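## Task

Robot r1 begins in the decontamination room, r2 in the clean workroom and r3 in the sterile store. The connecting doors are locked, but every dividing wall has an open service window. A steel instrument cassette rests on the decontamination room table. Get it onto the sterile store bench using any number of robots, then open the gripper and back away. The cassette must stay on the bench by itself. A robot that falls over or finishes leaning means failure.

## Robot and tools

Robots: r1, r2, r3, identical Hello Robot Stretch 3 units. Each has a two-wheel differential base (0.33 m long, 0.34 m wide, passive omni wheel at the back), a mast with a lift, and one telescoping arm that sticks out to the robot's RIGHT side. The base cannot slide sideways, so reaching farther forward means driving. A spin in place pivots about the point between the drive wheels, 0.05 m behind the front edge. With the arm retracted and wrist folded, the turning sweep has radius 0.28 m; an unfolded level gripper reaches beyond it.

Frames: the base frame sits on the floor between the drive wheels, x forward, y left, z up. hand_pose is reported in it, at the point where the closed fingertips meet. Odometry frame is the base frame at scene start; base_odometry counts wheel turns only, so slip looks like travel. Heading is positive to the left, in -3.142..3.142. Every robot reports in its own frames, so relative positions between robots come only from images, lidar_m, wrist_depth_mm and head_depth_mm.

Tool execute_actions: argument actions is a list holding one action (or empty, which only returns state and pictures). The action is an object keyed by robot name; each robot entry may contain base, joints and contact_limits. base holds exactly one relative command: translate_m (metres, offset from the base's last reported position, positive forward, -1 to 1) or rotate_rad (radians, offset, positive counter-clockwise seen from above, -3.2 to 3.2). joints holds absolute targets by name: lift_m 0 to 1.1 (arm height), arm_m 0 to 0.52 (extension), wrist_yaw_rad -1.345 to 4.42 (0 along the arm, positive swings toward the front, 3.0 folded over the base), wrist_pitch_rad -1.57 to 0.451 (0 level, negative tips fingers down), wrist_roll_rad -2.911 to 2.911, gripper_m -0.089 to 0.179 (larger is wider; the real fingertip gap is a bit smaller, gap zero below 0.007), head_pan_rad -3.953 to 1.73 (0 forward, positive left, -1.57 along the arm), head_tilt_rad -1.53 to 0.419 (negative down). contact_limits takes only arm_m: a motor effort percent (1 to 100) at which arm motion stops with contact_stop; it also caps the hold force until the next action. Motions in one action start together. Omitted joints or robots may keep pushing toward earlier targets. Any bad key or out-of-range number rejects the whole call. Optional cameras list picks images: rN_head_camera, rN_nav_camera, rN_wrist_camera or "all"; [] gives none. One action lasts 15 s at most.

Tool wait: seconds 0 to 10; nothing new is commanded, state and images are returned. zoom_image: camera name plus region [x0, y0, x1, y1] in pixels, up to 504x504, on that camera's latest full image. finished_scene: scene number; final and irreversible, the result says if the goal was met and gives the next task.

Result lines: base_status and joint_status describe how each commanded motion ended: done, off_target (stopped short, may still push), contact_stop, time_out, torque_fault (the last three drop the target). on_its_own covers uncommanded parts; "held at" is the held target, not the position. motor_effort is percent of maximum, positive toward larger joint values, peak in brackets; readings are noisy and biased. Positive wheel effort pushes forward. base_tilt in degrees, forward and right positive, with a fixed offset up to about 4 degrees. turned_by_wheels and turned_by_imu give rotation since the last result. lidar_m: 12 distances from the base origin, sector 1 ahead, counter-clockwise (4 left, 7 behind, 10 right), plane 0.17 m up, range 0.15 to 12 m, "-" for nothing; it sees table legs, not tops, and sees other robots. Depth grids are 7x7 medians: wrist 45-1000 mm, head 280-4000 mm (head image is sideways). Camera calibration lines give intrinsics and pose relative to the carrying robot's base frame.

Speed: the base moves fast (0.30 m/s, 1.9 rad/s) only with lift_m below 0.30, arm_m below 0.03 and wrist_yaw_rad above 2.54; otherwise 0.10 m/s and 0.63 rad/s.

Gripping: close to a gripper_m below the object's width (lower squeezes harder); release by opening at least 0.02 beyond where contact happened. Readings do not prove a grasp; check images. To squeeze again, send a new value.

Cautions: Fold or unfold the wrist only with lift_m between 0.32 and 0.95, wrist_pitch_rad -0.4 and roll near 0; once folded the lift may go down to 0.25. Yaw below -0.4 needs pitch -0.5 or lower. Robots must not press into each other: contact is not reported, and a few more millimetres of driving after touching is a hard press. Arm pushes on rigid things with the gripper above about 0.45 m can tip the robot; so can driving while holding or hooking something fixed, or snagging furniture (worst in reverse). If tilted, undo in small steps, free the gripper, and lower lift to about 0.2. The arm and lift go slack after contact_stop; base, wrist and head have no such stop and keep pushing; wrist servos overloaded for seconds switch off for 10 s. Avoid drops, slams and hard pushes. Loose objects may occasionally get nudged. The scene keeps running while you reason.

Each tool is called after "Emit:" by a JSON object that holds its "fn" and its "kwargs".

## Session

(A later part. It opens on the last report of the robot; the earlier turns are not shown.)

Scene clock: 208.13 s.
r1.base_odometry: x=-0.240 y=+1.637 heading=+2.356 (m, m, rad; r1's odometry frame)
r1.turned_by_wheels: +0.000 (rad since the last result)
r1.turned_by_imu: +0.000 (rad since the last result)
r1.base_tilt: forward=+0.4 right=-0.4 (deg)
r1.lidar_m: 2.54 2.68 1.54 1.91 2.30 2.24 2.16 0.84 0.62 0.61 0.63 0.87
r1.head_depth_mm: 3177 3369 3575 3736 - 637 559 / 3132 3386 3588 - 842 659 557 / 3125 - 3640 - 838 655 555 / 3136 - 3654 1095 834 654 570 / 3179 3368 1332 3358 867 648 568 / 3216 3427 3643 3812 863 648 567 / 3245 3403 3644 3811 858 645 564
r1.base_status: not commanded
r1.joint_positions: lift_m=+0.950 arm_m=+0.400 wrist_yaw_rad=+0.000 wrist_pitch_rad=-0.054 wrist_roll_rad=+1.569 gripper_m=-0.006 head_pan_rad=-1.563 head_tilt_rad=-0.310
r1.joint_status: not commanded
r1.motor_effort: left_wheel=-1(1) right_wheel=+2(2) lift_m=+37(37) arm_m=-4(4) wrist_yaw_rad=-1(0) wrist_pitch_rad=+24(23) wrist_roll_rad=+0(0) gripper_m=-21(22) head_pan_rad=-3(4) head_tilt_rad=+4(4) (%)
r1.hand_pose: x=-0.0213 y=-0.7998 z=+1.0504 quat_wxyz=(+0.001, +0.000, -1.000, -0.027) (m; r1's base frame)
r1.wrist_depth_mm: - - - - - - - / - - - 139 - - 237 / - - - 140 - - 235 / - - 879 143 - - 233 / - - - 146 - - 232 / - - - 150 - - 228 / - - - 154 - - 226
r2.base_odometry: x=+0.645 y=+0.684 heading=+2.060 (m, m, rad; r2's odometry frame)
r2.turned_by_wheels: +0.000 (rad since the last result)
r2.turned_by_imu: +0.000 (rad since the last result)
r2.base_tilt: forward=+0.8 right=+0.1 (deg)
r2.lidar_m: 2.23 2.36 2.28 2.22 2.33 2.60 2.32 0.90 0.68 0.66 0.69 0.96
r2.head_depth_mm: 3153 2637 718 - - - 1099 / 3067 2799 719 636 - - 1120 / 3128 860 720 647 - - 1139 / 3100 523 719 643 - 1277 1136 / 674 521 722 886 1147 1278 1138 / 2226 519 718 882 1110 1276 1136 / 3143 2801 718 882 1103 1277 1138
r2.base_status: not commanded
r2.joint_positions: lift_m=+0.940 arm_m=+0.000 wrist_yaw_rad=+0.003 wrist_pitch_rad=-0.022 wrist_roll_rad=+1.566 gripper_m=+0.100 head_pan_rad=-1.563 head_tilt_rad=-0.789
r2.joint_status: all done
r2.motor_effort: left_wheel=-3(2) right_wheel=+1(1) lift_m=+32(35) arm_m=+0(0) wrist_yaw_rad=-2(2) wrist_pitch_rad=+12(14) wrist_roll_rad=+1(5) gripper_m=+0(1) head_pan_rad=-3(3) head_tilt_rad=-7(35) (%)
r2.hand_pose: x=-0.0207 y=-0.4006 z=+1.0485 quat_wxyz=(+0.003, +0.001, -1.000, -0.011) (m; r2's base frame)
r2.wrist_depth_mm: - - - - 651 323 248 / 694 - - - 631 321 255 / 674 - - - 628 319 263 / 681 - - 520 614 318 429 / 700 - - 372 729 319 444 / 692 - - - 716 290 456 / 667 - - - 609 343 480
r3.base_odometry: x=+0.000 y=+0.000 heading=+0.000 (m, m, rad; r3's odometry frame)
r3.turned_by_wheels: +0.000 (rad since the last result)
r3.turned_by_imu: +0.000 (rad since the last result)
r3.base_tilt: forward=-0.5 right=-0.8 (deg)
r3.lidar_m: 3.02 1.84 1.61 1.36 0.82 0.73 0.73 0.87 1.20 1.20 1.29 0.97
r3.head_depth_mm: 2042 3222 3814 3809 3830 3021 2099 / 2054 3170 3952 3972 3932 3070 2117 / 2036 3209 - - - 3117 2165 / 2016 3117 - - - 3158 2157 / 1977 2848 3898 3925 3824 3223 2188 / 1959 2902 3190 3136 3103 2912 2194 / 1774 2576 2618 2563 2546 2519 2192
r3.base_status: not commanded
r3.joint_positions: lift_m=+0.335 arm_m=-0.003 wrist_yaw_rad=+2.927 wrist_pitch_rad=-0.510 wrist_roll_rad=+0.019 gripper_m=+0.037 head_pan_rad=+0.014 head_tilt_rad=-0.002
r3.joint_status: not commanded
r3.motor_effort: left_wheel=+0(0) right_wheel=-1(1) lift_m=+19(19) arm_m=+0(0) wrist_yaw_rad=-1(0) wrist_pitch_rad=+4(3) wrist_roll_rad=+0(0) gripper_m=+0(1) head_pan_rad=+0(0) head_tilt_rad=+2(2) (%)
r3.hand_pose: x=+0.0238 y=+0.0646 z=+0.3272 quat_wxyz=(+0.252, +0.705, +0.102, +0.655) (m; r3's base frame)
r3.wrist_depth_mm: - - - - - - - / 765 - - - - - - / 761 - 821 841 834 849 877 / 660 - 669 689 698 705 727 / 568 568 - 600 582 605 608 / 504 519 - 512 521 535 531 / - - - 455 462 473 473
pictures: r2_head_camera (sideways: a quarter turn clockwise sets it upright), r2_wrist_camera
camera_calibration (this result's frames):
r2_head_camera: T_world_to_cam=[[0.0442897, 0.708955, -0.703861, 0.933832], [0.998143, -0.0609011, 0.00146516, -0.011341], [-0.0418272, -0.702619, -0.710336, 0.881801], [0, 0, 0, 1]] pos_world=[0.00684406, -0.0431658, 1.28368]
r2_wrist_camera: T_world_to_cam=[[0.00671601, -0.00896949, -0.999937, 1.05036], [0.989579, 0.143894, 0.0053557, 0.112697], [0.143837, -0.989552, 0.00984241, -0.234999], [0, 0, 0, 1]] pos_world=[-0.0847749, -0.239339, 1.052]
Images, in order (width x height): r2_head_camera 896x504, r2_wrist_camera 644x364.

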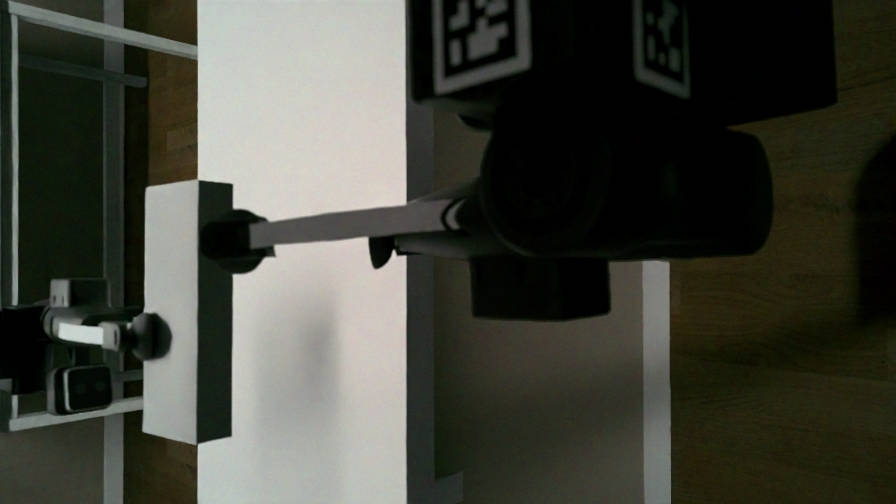

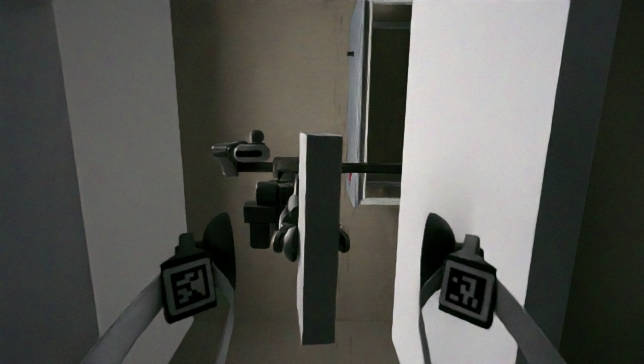

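Emit:
{"fn": "execute_actions", "kwargs": {"actions": [{"r2":{"base":{"translate_m":0.02},"joints":{"arm_m":0.13}}}], "cameras": []}}

Emit:
{"fn": "execute_actions", "kwargs": {"actions": [{"r2":{"joints":{"gripper_m":-0.01}}}], "cameras": ["r2_head_camera"]}}

Scene clock: 213.10 s.
r1.base_odometry: x=-0.240 y=+1.637 heading=+2.356 (m, m, rad; r1's odometry frame)
r1.turned_by_wheels: +0.000 (rad since the last result)
r1.turned_by_imu: +0.000 (rad since the last result)
r1.base_tilt: forward=+0.4 right=-0.4 (deg)
r1.lidar_m: 2.53 2.68 1.54 1.91 2.29 2.24 2.17 0.84 0.63 0.60 0.63 0.88
r1.head_depth_mm: 3207 3344 3590 3787 - 638 559 / 3155 3414 3601 - 840 658 557 / 3139 - 3639 - 837 656 555 / 3154 1334 3598 967 833 653 569 / 3174 3387 1349 3205 868 650 569 / 3256 3451 3616 3781 862 649 566 / 3246 3431 3671 3770 859 644 565
r1.base_status: not commanded
r1.joint_positions: lift_m=+0.950 arm_m=+0.400 wrist_yaw_rad=+0.000 wrist_pitch_rad=-0.054 wrist_roll_rad=+1.569 gripper_m=-0.006 head_pan_rad=-1.563 head_tilt_rad=-0.310
r1.joint_status: not commanded
r1.motor_effort: left_wheel=-1(1) right_wheel=+2(2) lift_m=+37(37) arm_m=-4(4) wrist_yaw_rad=-1(1) wrist_pitch_rad=+24(24) wrist_roll_rad=+0(0) gripper_m=-21(21) head_pan_rad=-4(4) head_tilt_rad=+3(4) (%)
r1.hand_pose: x=-0.0213 y=-0.7998 z=+1.0504 quat_wxyz=(+0.001, +0.000, -1.000, -0.027) (m; r1's base frame)
r1.wrist_depth_mm: - - - - - - - / - - - 139 - - 235 / - - - 141 - - 235 / - - 859 143 - - 233 / - - - 146 - - 234 / - - - 151 - - 229 / - - - 155 - - 227
r2.base_odometry: x=+0.636 y=+0.702 heading=+2.060 (m, m, rad; r2's odometry frame)
r2.turned_by_wheels: +0.000 (rad since the last result)
r2.turned_by_imu: +0.000 (rad since the last result)
r2.base_tilt: forward=+0.8 right=+0.1 (deg)
r2.lidar_m: 2.21 2.33 2.29 2.22 2.31 2.63 2.32 0.91 0.68 0.66 0.69 0.96
r2.head_depth_mm: 3042 2829 - 958 1116 1287 1134 / 3140 2953 - - 1114 1284 1136 / 3108 536 - - 1120 1279 1137 / 3071 522 - 925 1110 1277 1137 / 664 520 743 885 1115 1278 1137 / 2429 531 718 883 1110 1274 1137 / 3163 2829 716 884 1112 1282 1135
r2.base_status: done
r2.joint_positions: lift_m=+0.940 arm_m=+0.130 wrist_yaw_rad=+0.002 wrist_pitch_rad=-0.021 wrist_roll_rad=+1.566 gripper_m=+0.100 head_pan_rad=-1.563 head_tilt_rad=-0.790
r2.joint_status: all done
r2.motor_effort: left_wheel=-1(4) right_wheel=+1(4) lift_m=+31(31) arm_m=+3(3) wrist_yaw_rad=-2(1) wrist_pitch_rad=+12(13) wrist_roll_rad=+2(2) gripper_m=+0(1) head_pan_rad=-3(3) head_tilt_rad=-6(7) (%)
r2.hand_pose: x=-0.0208 y=-0.5303 z=+1.0486 quat_wxyz=(+0.003, +0.001, -1.000, -0.011) (m; r2's base frame)
r2.wrist_depth_mm: - - - - - 321 215 / - - - - - 320 215 / - - - 158 - 318 214 / - - - 163 - 319 214 / - - 486 168 - 317 213 / - - - 173 - 275 214 / 656 - - 178 615 340 214
r3.base_odometry: x=+0.000 y=+0.000 heading=+0.000 (m, m, rad; r3's odometry frame)
r3.turned_by_wheels: +0.000 (rad since the last result)
r3.turned_by_imu: +0.001 (rad since the last result)
r3.base_tilt: forward=-0.6 right=-0.7 (deg)
r3.lidar_m: 3.03 1.84 1.60 1.35 0.82 0.73 0.73 0.86 1.20 1.20 1.29 0.96
r3.head_depth_mm: 2070 3256 3751 3840 3872 3030 2071 / 2040 3292 3972 3856 - 3102 2128 / 2018 3163 - - - 3124 2131 / 2018 3126 - - - 3177 2160 / 1978 2857 - 3939 3829 3185 2160 / 1958 2907 3183 3105 3115 2919 2173 / 1781 2559 2636 2601 2575 2552 2198
r3.base_status: not commanded
r3.joint_positions: lift_m=+0.335 arm_m=-0.003 wrist_yaw_rad=+2.927 wrist_pitch_rad=-0.510 wrist_roll_rad=+0.019 gripper_m=+0.037 head_pan_rad=+0.014 head_tilt_rad=-0.002
r3.joint_status: not commanded
r3.motor_effort: left_wheel=+0(0) right_wheel=-1(0) lift_m=+19(19) arm_m=+0(0) wrist_yaw_rad=+0(0) wrist_pitch_rad=+3(4) wrist_roll_rad=+0(0) gripper_m=-1(0) head_pan_rad=+0(0) head_tilt_rad=+3(2) (%)
r3.hand_pose: x=+0.0238 y=+0.0646 z=+0.3272 quat_wxyz=(+0.252, +0.705, +0.102, +0.655) (m; r3's base frame)
r3.wrist_depth_mm: - - - - - - - / 795 - - - - - - / 765 - 811 836 844 862 871 / 665 - 682 696 707 720 711 / 568 574 - 587 593 609 598 / 493 513 - 517 521 527 533 / - - - 456 460 461 477
pictures: none
No camera images: the call's "cameras" was empty. Leave "cameras" out to get every camera's image.

Scene clock: 214.70 s.
r1.base_odometry: x=-0.240 y=+1.637 heading=+2.356 (m, m, rad; r1's odometry frame)
r1.turned_by_wheels: +0.000 (rad since the last result)
r1.turned_by_imu: +0.000 (rad since the last result)
r1.base_tilt: forward=+0.3 right=-0.5 (deg)
r1.lidar_m: 2.53 2.68 1.54 1.90 2.30 2.24 2.16 0.84 0.62 0.61 0.63 0.88
r1.head_depth_mm: 3180 3383 3565 3756 - 637 558 / 3173 3370 3615 - 842 657 557 / 3135 - 3689 - 835 654 556 / 3121 1332 3603 838 834 652 569 / 3177 3371 1349 3165 869 650 568 / 3261 3420 3673 3749 865 647 566 / 3269 3440 3679 3767 859 645 564
r1.base_status: not commanded
r1.joint_positions: lift_m=+0.950 arm_m=+0.400 wrist_yaw_rad=+0.000 wrist_pitch_rad=-0.054 wrist_roll_rad=+1.569 gripper_m=-0.006 head_pan_rad=-1.563 head_tilt_rad=-0.310
r1.joint_status: not commanded
r1.motor_effort: left_wheel=-1(1) right_wheel=+2(2) lift_m=+37(37) arm_m=-3(4) wrist_yaw_rad=+0(1) wrist_pitch_rad=+24(24) wrist_roll_rad=+0(0) gripper_m=-22(21) head_pan_rad=-4(3) head_tilt_rad=+3(3) (%)
r1.hand_pose: x=-0.0215 y=-0.7997 z=+1.0503 quat_wxyz=(+0.001, +0.000, -1.000, -0.027) (m; r1's base frame)
r1.wrist_depth_mm: - - - - - - - / - - - - - - 238 / - - - 142 - - 236 / - - 861 145 - - 232 / - - - 148 - - 232 / - - - 151 - - 230 / - - - 156 - - 227
r2.base_odometry: x=+0.636 y=+0.702 heading=+2.060 (m, m, rad; r2's odometry frame)
r2.turned_by_wheels: +0.000 (rad since the last result)
r2.turned_by_imu: +0.000 (rad since the last result)
r2.base_tilt: forward=+0.9 right=+0.1 (deg)
r2.lidar_m: 2.22 2.33 2.29 2.22 2.32 2.62 2.32 0.91 0.68 0.66 0.69 0.96
r2.head_depth_mm: 3089 2849 - 943 1115 1284 1137 / 3130 2950 - - 1114 1286 1136 / 3140 537 - - 1117 1281 1140 / 3067 529 - 927 1114 1279 1137 / 664 520 742 884 1111 1275 1138 / 2444 532 718 883 1106 1271 1142 / 3158 2812 716 884 1114 1276 1134
r2.base_status: not commanded
r2.joint_positions: lift_m=+0.940 arm_m=+0.130 wrist_yaw_rad=+0.001 wrist_pitch_rad=-0.021 wrist_roll_rad=+1.572 gripper_m=-0.009 head_pan_rad=-1.563 head_tilt_rad=-0.790
r2.joint_status: all done
r2.motor_effort: left_wheel=-1(1) right_wheel=+1(1) lift_m=+31(31) arm_m=+3(3) wrist_yaw_rad=+0(2) wrist_pitch_rad=+12(12) wrist_roll_rad=+0(2) gripper_m=-14(95) head_pan_rad=-3(3) head_tilt_rad=-7(7) (%)
r2.hand_pose: x=-0.0211 y=-0.5304 z=+1.0487 quat_wxyz=(+0.000, +0.001, -1.000, -0.011) (m; r2's base frame)
r2.wrist_depth_mm: - - - - - 321 213 / - - - - - 319 213 / - - - 158 - 321 213 / - - - 163 - 320 214 / - - - 166 543 322 214 / - - - 172 469 318 214 / - - - 178 - 307 213
r3.base_odometry: x=+0.000 y=+0.000 heading=+0.000 (m, m, rad; r3's odometry frame)
r3.turned_by_wheels: +0.000 (rad since the last result)
r3.turned_by_imu: +0.000 (rad since the last result)
r3.base_tilt: forward=-0.5 right=-0.7 (deg)
r3.lidar_m: 3.02 1.84 1.61 1.36 0.82 0.73 0.73 0.87 1.20 1.20 1.29 0.97
r3.head_depth_mm: 2081 3243 3805 3808 3820 3019 2114 / 2050 3206 3928 3981 3977 3114 2107 / 2032 3174 - - - 3153 2150 / 2044 3135 - - - 3169 2165 / 1976 2825 3897 3901 3853 3207 2169 / 1973 2983 3176 3132 3049 2930 2185 / 1787 2588 2619 2605 2585 2555 2196
r3.base_status: not commanded
r3.joint_positions: lift_m=+0.335 arm_m=-0.003 wrist_yaw_rad=+2.927 wrist_pitch_rad=-0.510 wrist_roll_rad=+0.019 gripper_m=+0.037 head_pan_rad=+0.014 head_tilt_rad=-0.002
r3.joint_status: not commanded
r3.motor_effort: left_wheel=+0(0) right_wheel=-1(1) lift_m=+19(19) arm_m=+0(0) wrist_yaw_rad=+0(0) wrist_pitch_rad=+4(4) wrist_roll_rad=+0(0) gripper_m=-1(1) head_pan_rad=+0(0) head_tilt_rad=+3(3) (%)
r3.hand_pose: x=+0.0238 y=+0.0646 z=+0.3272 quat_wxyz=(+0.252, +0.705, +0.102, +0.655) (m; r3's base frame)
r3.wrist_depth_mm: - - - - - - - / 799 - - - - - - / 761 - 815 831 850 857 863 / 650 - 692 695 705 706 723 / 568 563 - 593 596 604 608 / 492 511 - 523 518 530 530 / - - - 460 457 463 466
pictures: r2_head_camera (sideways: a quarter turn clockwise sets it upright)
camera_calibration (this result's frames):
r2_head_camera: T_world_to_cam=[[0.0443244, 0.709221, -0.703591, 0.93348], [0.99814, -0.0609534, 0.00143901, -0.0113069], [-0.0418657, -0.702346, -0.710603, 0.882149], [0, 0, 0, 1]] pos_world=[0.00684177, -0.0431589, 1.28366]
Images, in order (width x height): r2_head_camera 896x504.

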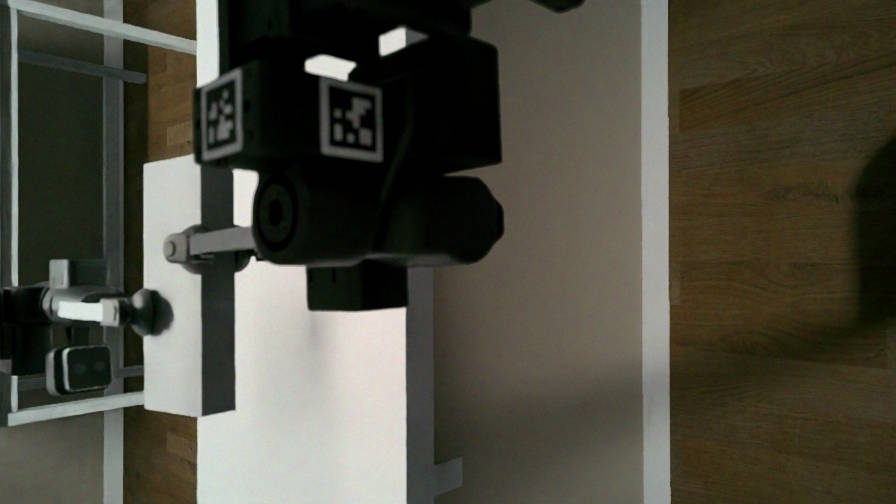

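Shallow; go 2.5 cm deeper.

Emit:
{"fn": "execute_actions", "kwargs": {"actions": [{"r2":{"joints":{"gripper_m":0.1}}}], "cameras": []}}

Emit:
{"fn": "execute_actions", "kwargs": {"actions": [{"r2":{"joints":{"arm_m":0.155}}}], "cameras": []}}

Emit:
{"fn": "execute_actions", "kwargs": {"actions": [{"r2":{"joints":{"gripper_m":-0.01}}}], "cameras": []}}

Emit:
{"fn": "execute_actions", "kwargs": {"actions": [{"r1":{"joints":{"gripper_m":0.08}}}], "cameras": []}}

Emit:
{"fn": "execute_actions", "kwargs": {"actions": [{"r1":{"joints":{"arm_m":0.0}},"r2":{"joints":{"arm_m":0.0}}}], "cameras": ["r2_head_camera"]}}

Scene clock: 221.57 s.
r1.base_odometry: x=-0.240 y=+1.637 heading=+2.356 (m, m, rad; r1's odometry frame)
r1.turned_by_wheels: +0.000 (rad since the last result)
r1.turned_by_imu: +0.000 (rad since the last result)
r1.base_tilt: forward=+0.4 right=-0.5 (deg)
r1.lidar_m: 2.53 2.68 1.55 1.91 2.30 2.24 2.16 0.84 0.62 0.61 0.63 0.88
r1.head_depth_mm: 3186 3354 3573 3766 - 638 558 / 3133 3385 3585 - 843 658 556 / 3129 - 3689 - 838 655 554 / 3126 1332 3580 968 832 653 569 / 3188 3383 1350 3190 867 649 569 / 3221 3420 3617 3812 865 647 566 / 3217 3417 3637 3802 858 645 564
r1.base_status: not commanded
r1.joint_positions: lift_m=+0.950 arm_m=+0.400 wrist_yaw_rad=+0.000 wrist_pitch_rad=-0.053 wrist_roll_rad=+1.569 gripper_m=-0.006 head_pan_rad=-1.563 head_tilt_rad=-0.310
r1.joint_status: not commanded
r1.motor_effort: left_wheel=-1(2) right_wheel=+2(2) lift_m=+37(37) arm_m=-2(3) wrist_yaw_rad=+0(0) wrist_pitch_rad=+24(24) wrist_roll_rad=+0(0) gripper_m=-21(22) head_pan_rad=-4(3) head_tilt_rad=+3(2) (%)
r1.hand_pose: x=-0.0215 y=-0.7997 z=+1.0505 quat_wxyz=(+0.001, +0.000, -1.000, -0.027) (m; r1's base frame)
r1.wrist_depth_mm: - - - - - - - / - - - 142 - - 238 / - - - 141 - - 236 / - - 860 145 - - 233 / - - - 148 - - 232 / - - - 153 - - 228 / - - - 156 - - 227
r2.base_odometry: x=+0.636 y=+0.702 heading=+2.060 (m, m, rad; r2's odometry frame)
r2.turned_by_wheels: +0.000 (rad since the last result)
r2.turned_by_imu: +0.000 (rad since the last result)
r2.base_tilt: forward=+0.8 right=-0.1 (deg)
r2.lidar_m: 2.22 2.33 2.28 2.22 2.32 2.63 2.32 0.90 0.68 0.66 0.68 0.96
r2.head_depth_mm: 3043 2831 - 963 1118 1287 1141 / 3123 2957 - - 1118 1290 1141 / 3111 537 - - 1116 1282 1137 / 3064 523 - 924 1114 1281 1138 / 664 520 745 886 1110 1269 1140 / 2421 530 716 887 1114 1271 1138 / 3168 2833 717 883 1109 1278 1138
r2.base_status: not commanded
r2.joint_positions: lift_m=+0.940 arm_m=+0.130 wrist_yaw_rad=+0.001 wrist_pitch_rad=-0.021 wrist_roll_rad=+1.572 gripper_m=+0.100 head_pan_rad=-1.563 head_tilt_rad=-0.790
r2.joint_status: all done
r2.motor_effort: left_wheel=-2(2) right_wheel=+1(1) lift_m=+31(32) arm_m=+3(3) wrist_yaw_rad=-1(0) wrist_pitch_rad=+12(12) wrist_roll_rad=+0(0) gripper_m=+0(87) head_pan_rad=-3(3) head_tilt_rad=-6(7) (%)
r2.hand_pose: x=-0.0211 y=-0.5304 z=+1.0487 quat_wxyz=(+0.000, +0.001, -1.000, -0.011) (m; r2's base frame)
r2.wrist_depth_mm: - - - - - 320 216 / - - - - - 319 212 / - - - 157 - 321 213 / - - - 163 - 318 214 / - - 475 169 - 316 214 / - - 371 174 - 280 215 / 677 - - 178 617 336 214
r3.base_odometry: x=+0.000 y=+0.000 heading=+0.000 (m, m, rad; r3's odometry frame)
r3.turned_by_wheels: +0.000 (rad since the last result)
r3.turned_by_imu: +0.001 (rad since the last result)
r3.base_tilt: forward=-0.5 right=-0.7 (deg)
r3.lidar_m: 3.03 1.84 1.61 1.36 0.82 0.73 0.73 0.87 1.20 1.20 1.29 0.96
r3.head_depth_mm: 2093 3279 3724 3826 3793 3023 2105 / 2058 3203 3906 3940 3899 3122 2110 / 2029 3154 - - - 3092 2134 / 2002 3125 - - - 3227 2149 / 1991 2868 3903 3887 3799 3217 2172 / 1975 2960 3187 3161 3043 2939 2194 / 1783 2597 2626 2585 2558 2555 2213
r3.base_status: not commanded
r3.joint_positions: lift_m=+0.335 arm_m=-0.003 wrist_yaw_rad=+2.927 wrist_pitch_rad=-0.510 wrist_roll_rad=+0.019 gripper_m=+0.037 head_pan_rad=+0.014 head_tilt_rad=-0.002
r3.joint_status: not commanded
r3.motor_effort: left_wheel=-1(0) right_wheel=-1(1) lift_m=+18(19) arm_m=+0(0) wrist_yaw_rad=+0(0) wrist_pitch_rad=+3(4) wrist_roll_rad=+0(0) gripper_m=-1(1) head_pan_rad=+0(0) head_tilt_rad=+3(2) (%)
r3.hand_pose: x=+0.0238 y=+0.0646 z=+0.3272 quat_wxyz=(+0.252, +0.705, +0.102, +0.655) (m; r3's base frame)
r3.wrist_depth_mm: - - - - - - - / 797 - - - - - - / 755 - 816 838 840 873 870 / 667 - 682 694 705 707 728 / 566 563 - 586 596 606 616 / 500 512 - 514 519 525 529 / - - - 460 459 466 471
pictures: none
No camera images: the call's "cameras" was empty. Leave "cameras" out to get every camera's image.

Scene clock: 222.70 s.
r1.base_odometry: x=-0.240 y=+1.637 heading=+2.356 (m, m, rad; r1's odometry frame)
r1.turned_by_wheels: +0.000 (rad since the last result)
r1.turned_by_imu: +0.000 (rad since the last result)
r1.base_tilt: forward=+0.4 right=-0.5 (deg)
r1.lidar_m: 2.53 2.68 1.55 1.91 2.29 2.24 2.17 0.84 0.63 0.60 0.63 0.88
r1.head_depth_mm: 3200 3355 3597 3735 - 637 559 / 3133 3379 3589 - 844 658 557 / 3122 - 3676 - 836 656 554 / 3144 1337 3630 837 833 653 568 / 3152 3406 1338 3193 867 649 568 / 3250 3437 3660 3793 865 648 566 / 3259 3416 3695 3791 858 645 564
r1.base_status: not commanded
r1.joint_positions: lift_m=+0.950 arm_m=+0.400 wrist_yaw_rad=+0.000 wrist_pitch_rad=-0.053 wrist_roll_rad=+1.569 gripper_m=-0.006 head_pan_rad=-1.563 head_tilt_rad=-0.310
r1.joint_status: not commanded
r1.motor_effort: left_wheel=-1(1) right_wheel=+2(2) lift_m=+37(37) arm_m=-2(2) wrist_yaw_rad=+0(0) wrist_pitch_rad=+24(24) wrist_roll_rad=+0(0) gripper_m=-21(22) head_pan_rad=-4(4) head_tilt_rad=+4(3) (%)
r1.hand_pose: x=-0.0215 y=-0.7997 z=+1.0505 quat_wxyz=(+0.001, +0.000, -1.000, -0.027) (m; r1's base frame)
r1.wrist_depth_mm: - - - - - - - / - - - 141 - - 236 / - - - 142 - - 235 / - - 876 145 - - 235 / - - - 148 - - 230 / - - - 152 - - 231 / - - - 157 - - 227
r2.base_odometry: x=+0.636 y=+0.702 heading=+2.060 (m, m, rad; r2's odometry frame)
r2.turned_by_wheels: +0.000 (rad since the last result)
r2.turned_by_imu: +0.000 (rad since the last result)
r2.base_tilt: forward=+0.8 right=+0.0 (deg)
r2.lidar_m: 2.21 2.33 2.28 2.22 2.32 2.62 2.32 0.90 0.68 0.66 0.69 0.96
r2.head_depth_mm: 3055 3085 - 943 1119 1282 1142 / 3138 3084 - 947 1116 1282 1139 / 3129 537 - 939 1120 1277 1140 / 3090 522 - 943 1113 1276 1137 / 665 520 718 890 1114 1275 1134 / 2421 532 715 880 1111 1275 1140 / 3152 2823 715 884 1106 1275 1134
r2.base_status: not commanded
r2.joint_positions: lift_m=+0.940 arm_m=+0.155 wrist_yaw_rad=+0.001 wrist_pitch_rad=-0.021 wrist_roll_rad=+1.572 gripper_m=+0.100 head_pan_rad=-1.563 head_tilt_rad=-0.790
r2.joint_status: all done
r2.motor_effort: left_wheel=-2(2) right_wheel=+1(1) lift_m=+31(32) arm_m=+3(1) wrist_yaw_rad=-1(1) wrist_pitch_rad=+12(12) wrist_roll_rad=+0(0) gripper_m=+1(1) head_pan_rad=-3(3) head_tilt_rad=-6(7) (%)
r2.hand_pose: x=-0.0211 y=-0.5554 z=+1.0487 quat_wxyz=(+0.000, +0.001, -1.000, -0.011) (m; r2's base frame)
r2.wrist_depth_mm: - - - - - 319 215 / - - - - - 317 215 / - - - 132 - 317 213 / - - - 136 - 318 213 / - - 473 141 - 316 213 / - - 220 145 - 280 215 / - - - 149 - 339 213
r3.base_odometry: x=+0.000 y=+0.000 heading=+0.000 (m, m, rad; r3's odometry frame)
r3.turned_by_wheels: +0.000 (rad since the last result)
r3.turned_by_imu: +0.000 (rad since the last result)
r3.base_tilt: forward=-0.4 right=-0.6 (deg)
r3.lidar_m: 3.01 1.83 1.61 1.36 0.82 0.73 0.73 0.87 1.20 1.20 1.29 0.96
r3.head_depth_mm: 2070 3202 3815 3806 3846 3082 2093 / 2029 3182 3974 3915 3956 3083 2107 / 2035 3154 - - - 3192 2130 / 2008 3095 - - - 3152 2131 / 1995 2852 3997 3834 3874 3194 2188 / 1970 2941 3225 3136 3096 2940 2189 / 1782 2567 2606 2588 2588 2569 2196
r3.base_status: not commanded
r3.joint_positions: lift_m=+0.335 arm_m=-0.003 wrist_yaw_rad=+2.927 wrist_pitch_rad=-0.510 wrist_roll_rad=+0.019 gripper_m=+0.037 head_pan_rad=+0.014 head_tilt_rad=-0.002
r3.joint_status: not commanded
r3.motor_effort: left_wheel=+0(1) right_wheel=-1(1) lift_m=+19(19) arm_m=+0(0) wrist_yaw_rad=+0(1) wrist_pitch_rad=+4(4) wrist_roll_rad=+0(0) gripper_m=-1(1) head_pan_rad=+0(0) head_tilt_rad=+2(2) (%)
r3.hand_pose: x=+0.0238 y=+0.0646 z=+0.3272 quat_wxyz=(+0.252, +0.705, +0.102, +0.655) (m; r3's base frame)
r3.wrist_depth_mm: - - - - - - - / 774 - - - - - - / 736 - 807 812 828 857 885 / 659 - 688 700 677 696 721 / 567 572 - 585 605 609 619 / 495 522 - 511 521 532 537 / - - - 456 458 469 465
pictures: none
No camera images: the call's "cameras" was empty. Leave "cameras" out to get every camera's image.

Scene clock: 224.30 s.
r1.base_odometry: x=-0.240 y=+1.637 heading=+2.356 (m, m, rad; r1's odometry frame)
r1.turned_by_wheels: +0.000 (rad since the last result)
r1.turned_by_imu: +0.000 (rad since the last result)
r1.base_tilt: forward=+0.3 right=-0.5 (deg)
r1.lidar_m: 2.54 2.68 1.54 1.91 2.29 2.24 2.16 0.84 0.62 0.61 0.63 0.88
r1.head_depth_mm: 3187 3345 3545 3779 - 638 559 / 3188 3398 3584 - 841 658 557 / 3126 - 3639 - 836 654 554 / 3118 1339 3608 812 832 652 568 / 3186 3400 1333 3177 868 651 568 / 3226 3414 3607 3771 864 646 566 / 3255 3449 3644 3771 857 644 564
r1.base_status: not commanded
r1.joint_positions: lift_m=+0.950 arm_m=+0.400 wrist_yaw_rad=+0.001 wrist_pitch_rad=-0.048 wrist_roll_rad=+1.569 gripper_m=-0.006 head_pan_rad=-1.563 head_tilt_rad=-0.310
r1.joint_status: not commanded
r1.motor_effort: left_wheel=-1(1) right_wheel=+1(2) lift_m=+37(37) arm_m=-3(2) wrist_yaw_rad=-1(1) wrist_pitch_rad=+22(24) wrist_roll_rad=+0(0) gripper_m=-22(22) head_pan_rad=-4(3) head_tilt_rad=+3(4) (%)
r1.hand_pose: x=-0.0210 y=-0.7999 z=+1.0518 quat_wxyz=(+0.001, +0.001, -1.000, -0.025) (m; r1's base frame)
r1.wrist_depth_mm: - - - - - - - / - - - 139 - - - / - - - 140 - - 237 / - - 858 144 - - 235 / - - - 148 - - 236 / - - - 153 - - 231 / - - - 158 - - 229
r2.base_odometry: x=+0.636 y=+0.702 heading=+2.060 (m, m, rad; r2's odometry frame)
r2.turned_by_wheels: +0.000 (rad since the last result)
r2.turned_by_imu: +0.000 (rad since the last result)
r2.base_tilt: forward=+0.8 right=+0.2 (deg)
r2.lidar_m: 2.22 2.34 2.29 2.22 2.32 2.62 2.32 0.90 0.68 0.66 0.69 0.96
r2.head_depth_mm: 3070 3079 - 943 1123 1286 1142 / 3104 3078 - 946 1116 1288 1138 / 3077 532 - 943 1119 1279 1139 / 3070 521 - 941 1119 1281 1131 / 662 519 717 887 1110 1274 1133 / 2429 528 714 885 1113 1275 1139 / 3170 2809 717 881 1110 1275 1138
r2.base_status: not commanded
r2.joint_positions: lift_m=+0.940 arm_m=+0.155 wrist_yaw_rad=+0.001 wrist_pitch_rad=-0.011 wrist_roll_rad=+1.572 gripper_m=-0.009 head_pan_rad=-1.563 head_tilt_rad=-0.790
r2.joint_status: all done
r2.motor_effort: left_wheel=-2(2) right_wheel=+0(1) lift_m=+32(31) arm_m=+1(3) wrist_yaw_rad=+0(0) wrist_pitch_rad=+6(12) wrist_roll_rad=+0(0) gripper_m=-17(97) head_pan_rad=-3(3) head_tilt_rad=-7(6) (%)
r2.hand_pose: x=-0.0211 y=-0.5558 z=+1.0512 quat_wxyz=(+0.000, +0.001, -1.000, -0.006) (m; r2's base frame)
r2.wrist_depth_mm: - - - - - 329 217 / - - - - - 326 218 / - - - 128 - 327 219 / - - - 132 - 325 218 / - - - 136 567 325 217 / - - - 141 - 328 218 / - - - 146 - 305 218
r3.base_odometry: x=+0.000 y=+0.000 heading=+0.000 (m, m, rad; r3's odometry frame)
r3.turned_by_wheels: +0.000 (rad since the last result)
r3.turned_by_imu: +0.000 (rad since the last result)
r3.base_tilt: forward=-0.4 right=-0.6 (deg)
r3.lidar_m: 3.03 1.84 1.60 1.35 0.82 0.73 0.73 0.87 1.20 1.20 1.30 0.96
r3.head_depth_mm: 2073 3284 3774 3794 3756 3076 2107 / 2021 3169 3844 3938 3988 3075 2096 / 2035 3183 - - - 3149 2122 / 2013 3069 - - - 3155 2133 / 2007 2890 3953 3934 3909 3233 2155 / 1967 2939 3189 3154 3103 2943 2175 / 1794 2581 2635 2628 2565 2539 2186
r3.base_status: not commanded
r3.joint_positions: lift_m=+0.335 arm_m=-0.003 wrist_yaw_rad=+2.927 wrist_pitch_rad=-0.510 wrist_roll_rad=+0.019 gripper_m=+0.037 head_pan_rad=+0.014 head_tilt_rad=-0.002
r3.joint_status: not commanded
r3.motor_effort: left_wheel=+0(1) right_wheel=-1(0) lift_m=+19(19) arm_m=+0(0) wrist_yaw_rad=+1(2) wrist_pitch_rad=+4(3) wrist_roll_rad=+0(0) gripper_m=-1(1) head_pan_rad=+0(0) head_tilt_rad=+2(2) (%)
r3.hand_pose: x=+0.0238 y=+0.0646 z=+0.3272 quat_wxyz=(+0.252, +0.705, +0.102, +0.655) (m; r3's base frame)
r3.wrist_depth_mm: - - - - - - - / 764 - - - - - - / 752 - 821 819 857 854 898 / 658 - 683 677 688 702 706 / 571 568 - 596 596 612 612 / 492 509 - 507 524 530 536 / - - - 458 458 464 471
pictures: none
No camera images: the call's "cameras" was empty. Leave "cameras" out to get every camera's image.

Scene clock: 225.67 s.
r1.base_odometry: x=-0.240 y=+1.637 heading=+2.356 (m, m, rad; r1's odometry frame)
r1.turned_by_wheels: +0.000 (rad since the last result)
r1.turned_by_imu: +0.000 (rad since the last result)
r1.base_tilt: forward=+0.4 right=-0.5 (deg)
r1.lidar_m: 2.54 2.68 1.55 1.90 2.29 2.24 2.17 0.84 0.62 0.60 0.63 0.88
r1.head_depth_mm: 3159 3389 3570 3701 - 638 559 / 3172 3394 3616 - 843 659 557 / 3092 - 3603 - 837 655 555 / 3120 1332 3645 850 832 653 569 / 3169 3394 1341 3201 868 649 568 / 3200 3412 3608 3776 864 647 567 / 3226 3452 3671 3824 859 644 565
r1.base_status: not commanded
r1.joint_positions: lift_m=+0.950 arm_m=+0.400 wrist_yaw_rad=+0.001 wrist_pitch_rad=-0.031 wrist_roll_rad=+1.569 gripper_m=+0.080 head_pan_rad=-1.563 head_tilt_rad=-0.310
r1.joint_status: all done
r1.motor_effort: left_wheel=-1(2) right_wheel=+1(1) lift_m=+36(37) arm_m=-3(2) wrist_yaw_rad=-2(1) wrist_pitch_rad=+14(23) wrist_roll_rad=+0(0) gripper_m=-3(86) head_pan_rad=-4(4) head_tilt_rad=+4(3) (%)
r1.hand_pose: x=-0.0211 y=-0.8005 z=+1.0563 quat_wxyz=(+0.001, +0.000, -1.000, -0.016) (m; r1's base frame)
r1.wrist_depth_mm: - - - - - - - / - - - - - - - / - - - - 144 - - / - - 868 839 148 - 243 / - - 438 319 152 - 242 / - - - 198 154 - 238 / - - - 190 - - 234
r2.base_odometry: x=+0.636 y=+0.702 heading=+2.060 (m, m, rad; r2's odometry frame)
r2.turned_by_wheels: +0.000 (rad since the last result)
r2.turned_by_imu: +0.000 (rad since the last result)
r2.base_tilt: forward=+0.8 right=+0.0 (deg)
r2.lidar_m: 2.21 2.33 2.28 2.22 2.33 2.62 2.32 0.90 0.68 0.66 0.69 0.96
r2.head_depth_mm: 3072 3092 - 942 1115 1287 1139 / 3169 3081 - 944 1116 1285 1140 / 3125 3059 - 943 1113 1283 1139 / 3065 683 - 939 1111 1273 1130 / 657 537 718 885 1111 1278 1138 / 2391 827 719 884 1113 1274 1139 / 3114 2801 719 883 1113 1273 1132
r2.base_status: not commanded
r2.joint_positions: lift_m=+0.940 arm_m=+0.155 wrist_yaw_rad=+0.001 wrist_pitch_rad=-0.035 wrist_roll_rad=+1.572 gripper_m=-0.009 head_pan_rad=-1.563 head_tilt_rad=-0.790
r2.joint_status: not commanded
r2.motor_effort: left_wheel=-2(1) right_wheel=+1(1) lift_m=+32(32) arm_m=+2(2) wrist_yaw_rad=-1(1) wrist_pitch_rad=+20(20) wrist_roll_rad=+0(0) gripper_m=-16(16) head_pan_rad=-3(3) head_tilt_rad=-6(6) (%)
r2.hand_pose: x=-0.0211 y=-0.5551 z=+1.0453 quat_wxyz=(+0.000, +0.001, -1.000, -0.018) (m; r2's base frame)
r2.wrist_depth_mm: - - - - - 309 209 / - - - - - 311 208 / - - - 128 518 310 209 / - - - 132 528 307 208 / - - 461 135 467 304 210 / - - 218 139 421 304 209 / - - - 144 - 289 208
r3.base_odometry: x=+0.000 y=+0.000 heading=+0.000 (m, m, rad; r3's odometry frame)
r3.turned_by_wheels: +0.000 (rad since the last result)
r3.turned_by_imu: +0.000 (rad since the last result)
r3.base_tilt: forward=-0.5 right=-0.7 (deg)
r3.lidar_m: 3.02 1.83 1.61 1.36 0.82 0.73 0.73 0.87 1.20 1.20 1.30 0.96
r3.head_depth_mm: 2061 3256 3811 3821 3812 3022 2111 / 2047 3236 3846 3907 - 3096 2113 / 2025 3246 - - - 3114 2164 / 1996 3094 - - - 3132 2177 / 1965 2855 3916 3938 3882 3254 2184 / 1970 2943 3184 3112 3107 2866 2200 / 1775 2548 2616 2613 2567 2547 2219
r3.base_status: not commanded
r3.joint_positions: lift_m=+0.335 arm_m=-0.003 wrist_yaw_rad=+2.927 wrist_pitch_rad=-0.510 wrist_roll_rad=+0.019 gripper_m=+0.037 head_pan_rad=+0.014 head_tilt_rad=-0.002
r3.joint_status: not commanded
r3.motor_effort: left_wheel=+0(0) right_wheel=-1(1) lift_m=+19(19) arm_m=+0(0) wrist_yaw_rad=+0(0) wrist_pitch_rad=+4(3) wrist_roll_rad=+0(0) gripper_m=-1(1) head_pan_rad=+0(0) head_tilt_rad=+2(3) (%)
r3.hand_pose: x=+0.0238 y=+0.0646 z=+0.3272 quat_wxyz=(+0.252, +0.705, +0.102, +0.655) (m; r3's base frame)
r3.wrist_depth_mm: - - - - - - - / 778 - - - - - - / 781 - 809 834 855 880 837 / 649 - 659 685 701 720 714 / 557 560 - 588 596 603 603 / 490 518 - 514 518 517 529 / - - - 455 455 465 466
pictures: none
No camera images: the call's "cameras" was empty. Leave "cameras" out to get every camera's image.

Scene clock: 229.80 s.
r1.base_odometry: x=-0.240 y=+1.637 heading=+2.356 (m, m, rad; r1's odometry frame)
r1.turned_by_wheels: +0.000 (rad since the last result)
r1.turned_by_imu: +0.000 (rad since the last result)
r1.base_tilt: forward=+0.4 right=-0.4 (deg)
r1.lidar_m: 2.54 2.68 1.54 1.91 2.29 2.24 2.17 0.84 0.63 0.61 0.63 0.88
r1.head_depth_mm: 3178 3376 3582 3771 888 662 - / 3203 3403 3550 3754 883 659 557 / 3121 - 3738 3677 882 656 - / 3140 1333 3614 3233 871 665 552 / 3168 3419 1388 3376 871 649 552 / 3228 3421 3666 3790 863 647 567 / 3246 3421 3669 3762 859 645 565
r1.base_status: not commanded
r1.joint_positions: lift_m=+0.950 arm_m=+0.001 wrist_yaw_rad=+0.000 wrist_pitch_rad=-0.020 wrist_roll_rad=+1.569 gripper_m=+0.080 head_pan_rad=-1.563 head_tilt_rad=-0.310
r1.joint_status: all done
joint sent to its limit — the command would take r1.arm_m past its lower limit, so that joint was sent only as far as its limit.
r1.motor_effort: left_wheel=-1(1) right_wheel=+1(1) lift_m=+35(36) arm_m=-4(5) wrist_yaw_rad=+0(1) wrist_pitch_rad=+9(13) wrist_roll_rad=+0(0) gripper_m=-2(2) head_pan_rad=-4(4) head_tilt_rad=+3(3) (%)
r1.hand_pose: x=-0.0213 y=-0.4020 z=+1.0590 quat_wxyz=(+0.001, +0.000, -1.000, -0.011) (m; r1's base frame)
r1.wrist_depth_mm: - - - - - 390 259 / - - - - - 386 255 / - - - - - 376 251 / - - - - - 376 250 / - - - - - 372 246 / - - - - - 343 246 / - - - - 679 327 244
r2.base_odometry: x=+0.636 y=+0.702 heading=+2.060 (m, m, rad; r2's odometry frame)
r2.turned_by_wheels: +0.000 (rad since the last result)
r2.turned_by_imu: +0.000 (rad since the last result)
r2.base_tilt: forward=+0.8 right=+0.0 (deg)
r2.lidar_m: 2.21 2.33 2.29 2.22 2.32 2.63 2.32 0.91 0.68 0.66 0.69 0.96
r2.head_depth_mm: 3127 2618 720 - - - 1104 / 3098 2850 694 634 - - 1121 / 3119 2827 420 648 - - 1134 / 3116 2824 417 644 - 1280 1138 / 3061 1467 420 883 1113 1284 1135 / 3068 2587 422 884 1114 1275 1140 / 3168 2819 715 882 1108 1282 1137
r2.base_status: not commanded
r2.joint_positions: lift_m=+0.940 arm_m=+0.000 wrist_yaw_rad=+0.001 wrist_pitch_rad=-0.047 wrist_roll_rad=+1.572 gripper_m=-0.009 head_pan_rad=-1.563 head_tilt_rad=-0.790
r2.joint_status: all done
r2.motor_effort: left_wheel=-1(2) right_wheel=+1(0) lift_m=+32(32) arm_m=-3(3) wrist_yaw_rad=-1(0) wrist_pitch_rad=+27(27) wrist_roll_rad=+0(0) gripper_m=-18(17) head_pan_rad=-3(3) head_tilt_rad=-7(7) (%)
r2.hand_pose: x=-0.0211 y=-0.4001 z=+1.0421 quat_wxyz=(+0.000, +0.001, -1.000, -0.024) (m; r2's base frame)
r2.wrist_depth_mm: - - - - 560 298 395 / - - - - 561 301 413 / - - - 127 498 302 429 / 708 - - 132 505 299 445 / 721 - - 134 456 299 451 / 721 - - 139 415 299 473 / 712 - - 144 569 304 492
r3.base_odometry: x=+0.000 y=+0.000 heading=+0.000 (m, m, rad; r3's odometry frame)
r3.turned_by_wheels: +0.000 (rad since the last result)
r3.turned_by_imu: +0.001 (rad since the last result)
r3.base_tilt: forward=-0.5 right=-0.7 (deg)
r3.lidar_m: 3.03 1.84 1.61 1.36 0.82 0.73 0.73 0.86 1.20 1.20 1.30 0.96
r3.head_depth_mm: 2062 3221 3771 3782 3770 3043 2103 / 2063 3215 3846 3970 3945 3080 2103 / 2040 3169 - - - 3105 2134 / 2014 3114 - - - 3184 2163 / 1993 2876 3961 3869 3854 3184 2200 / 1976 2922 3254 3113 3135 2915 2173 / 1792 2596 2585 2610 2563 2553 2204
r3.base_status: not commanded
r3.joint_positions: lift_m=+0.335 arm_m=-0.003 wrist_yaw_rad=+2.927 wrist_pitch_rad=-0.510 wrist_roll_rad=+0.019 gripper_m=+0.037 head_pan_rad=+0.014 head_tilt_rad=-0.002
r3.joint_status: not commanded
r3.motor_effort: left_wheel=+0(0) right_wheel=+0(1) lift_m=+19(19) arm_m=+0(0) wrist_yaw_rad=+0(1) wrist_pitch_rad=+4(4) wrist_roll_rad=+0(0) gripper_m=+0(1) head_pan_rad=+0(1) head_tilt_rad=+2(3) (%)
r3.hand_pose: x=+0.0238 y=+0.0646 z=+0.3272 quat_wxyz=(+0.252, +0.705, +0.102, +0.655) (m; r3's base frame)
r3.wrist_depth_mm: - - - - - - - / 778 - - - - - - / 757 - 812 841 837 849 867 / 648 - 665 691 710 699 716 / 563 577 - 584 608 605 605 / 497 515 - 506 521 525 536 / - - - 457 463 470 469
pictures: r2_head_camera (sideways: a quarter turn clockwise sets it upright)
camera_calibration (this result's frames):
r2_head_camera: T_world_to_cam=[[0.0443247, 0.709255, -0.703557, 0.933436], [0.99814, -0.0609543, 0.00143574, -0.0113027], [-0.0418666, -0.702312, -0.710637, 0.882192], [0, 0, 0, 1]] pos_world=[0.00684172, -0.043158, 1.28366]
Images, in order (width x height): r2_head_camera 896x504.

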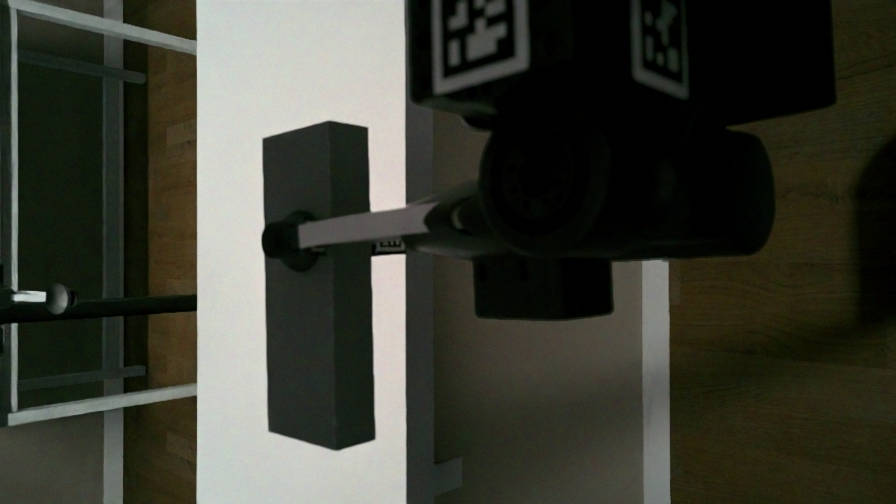

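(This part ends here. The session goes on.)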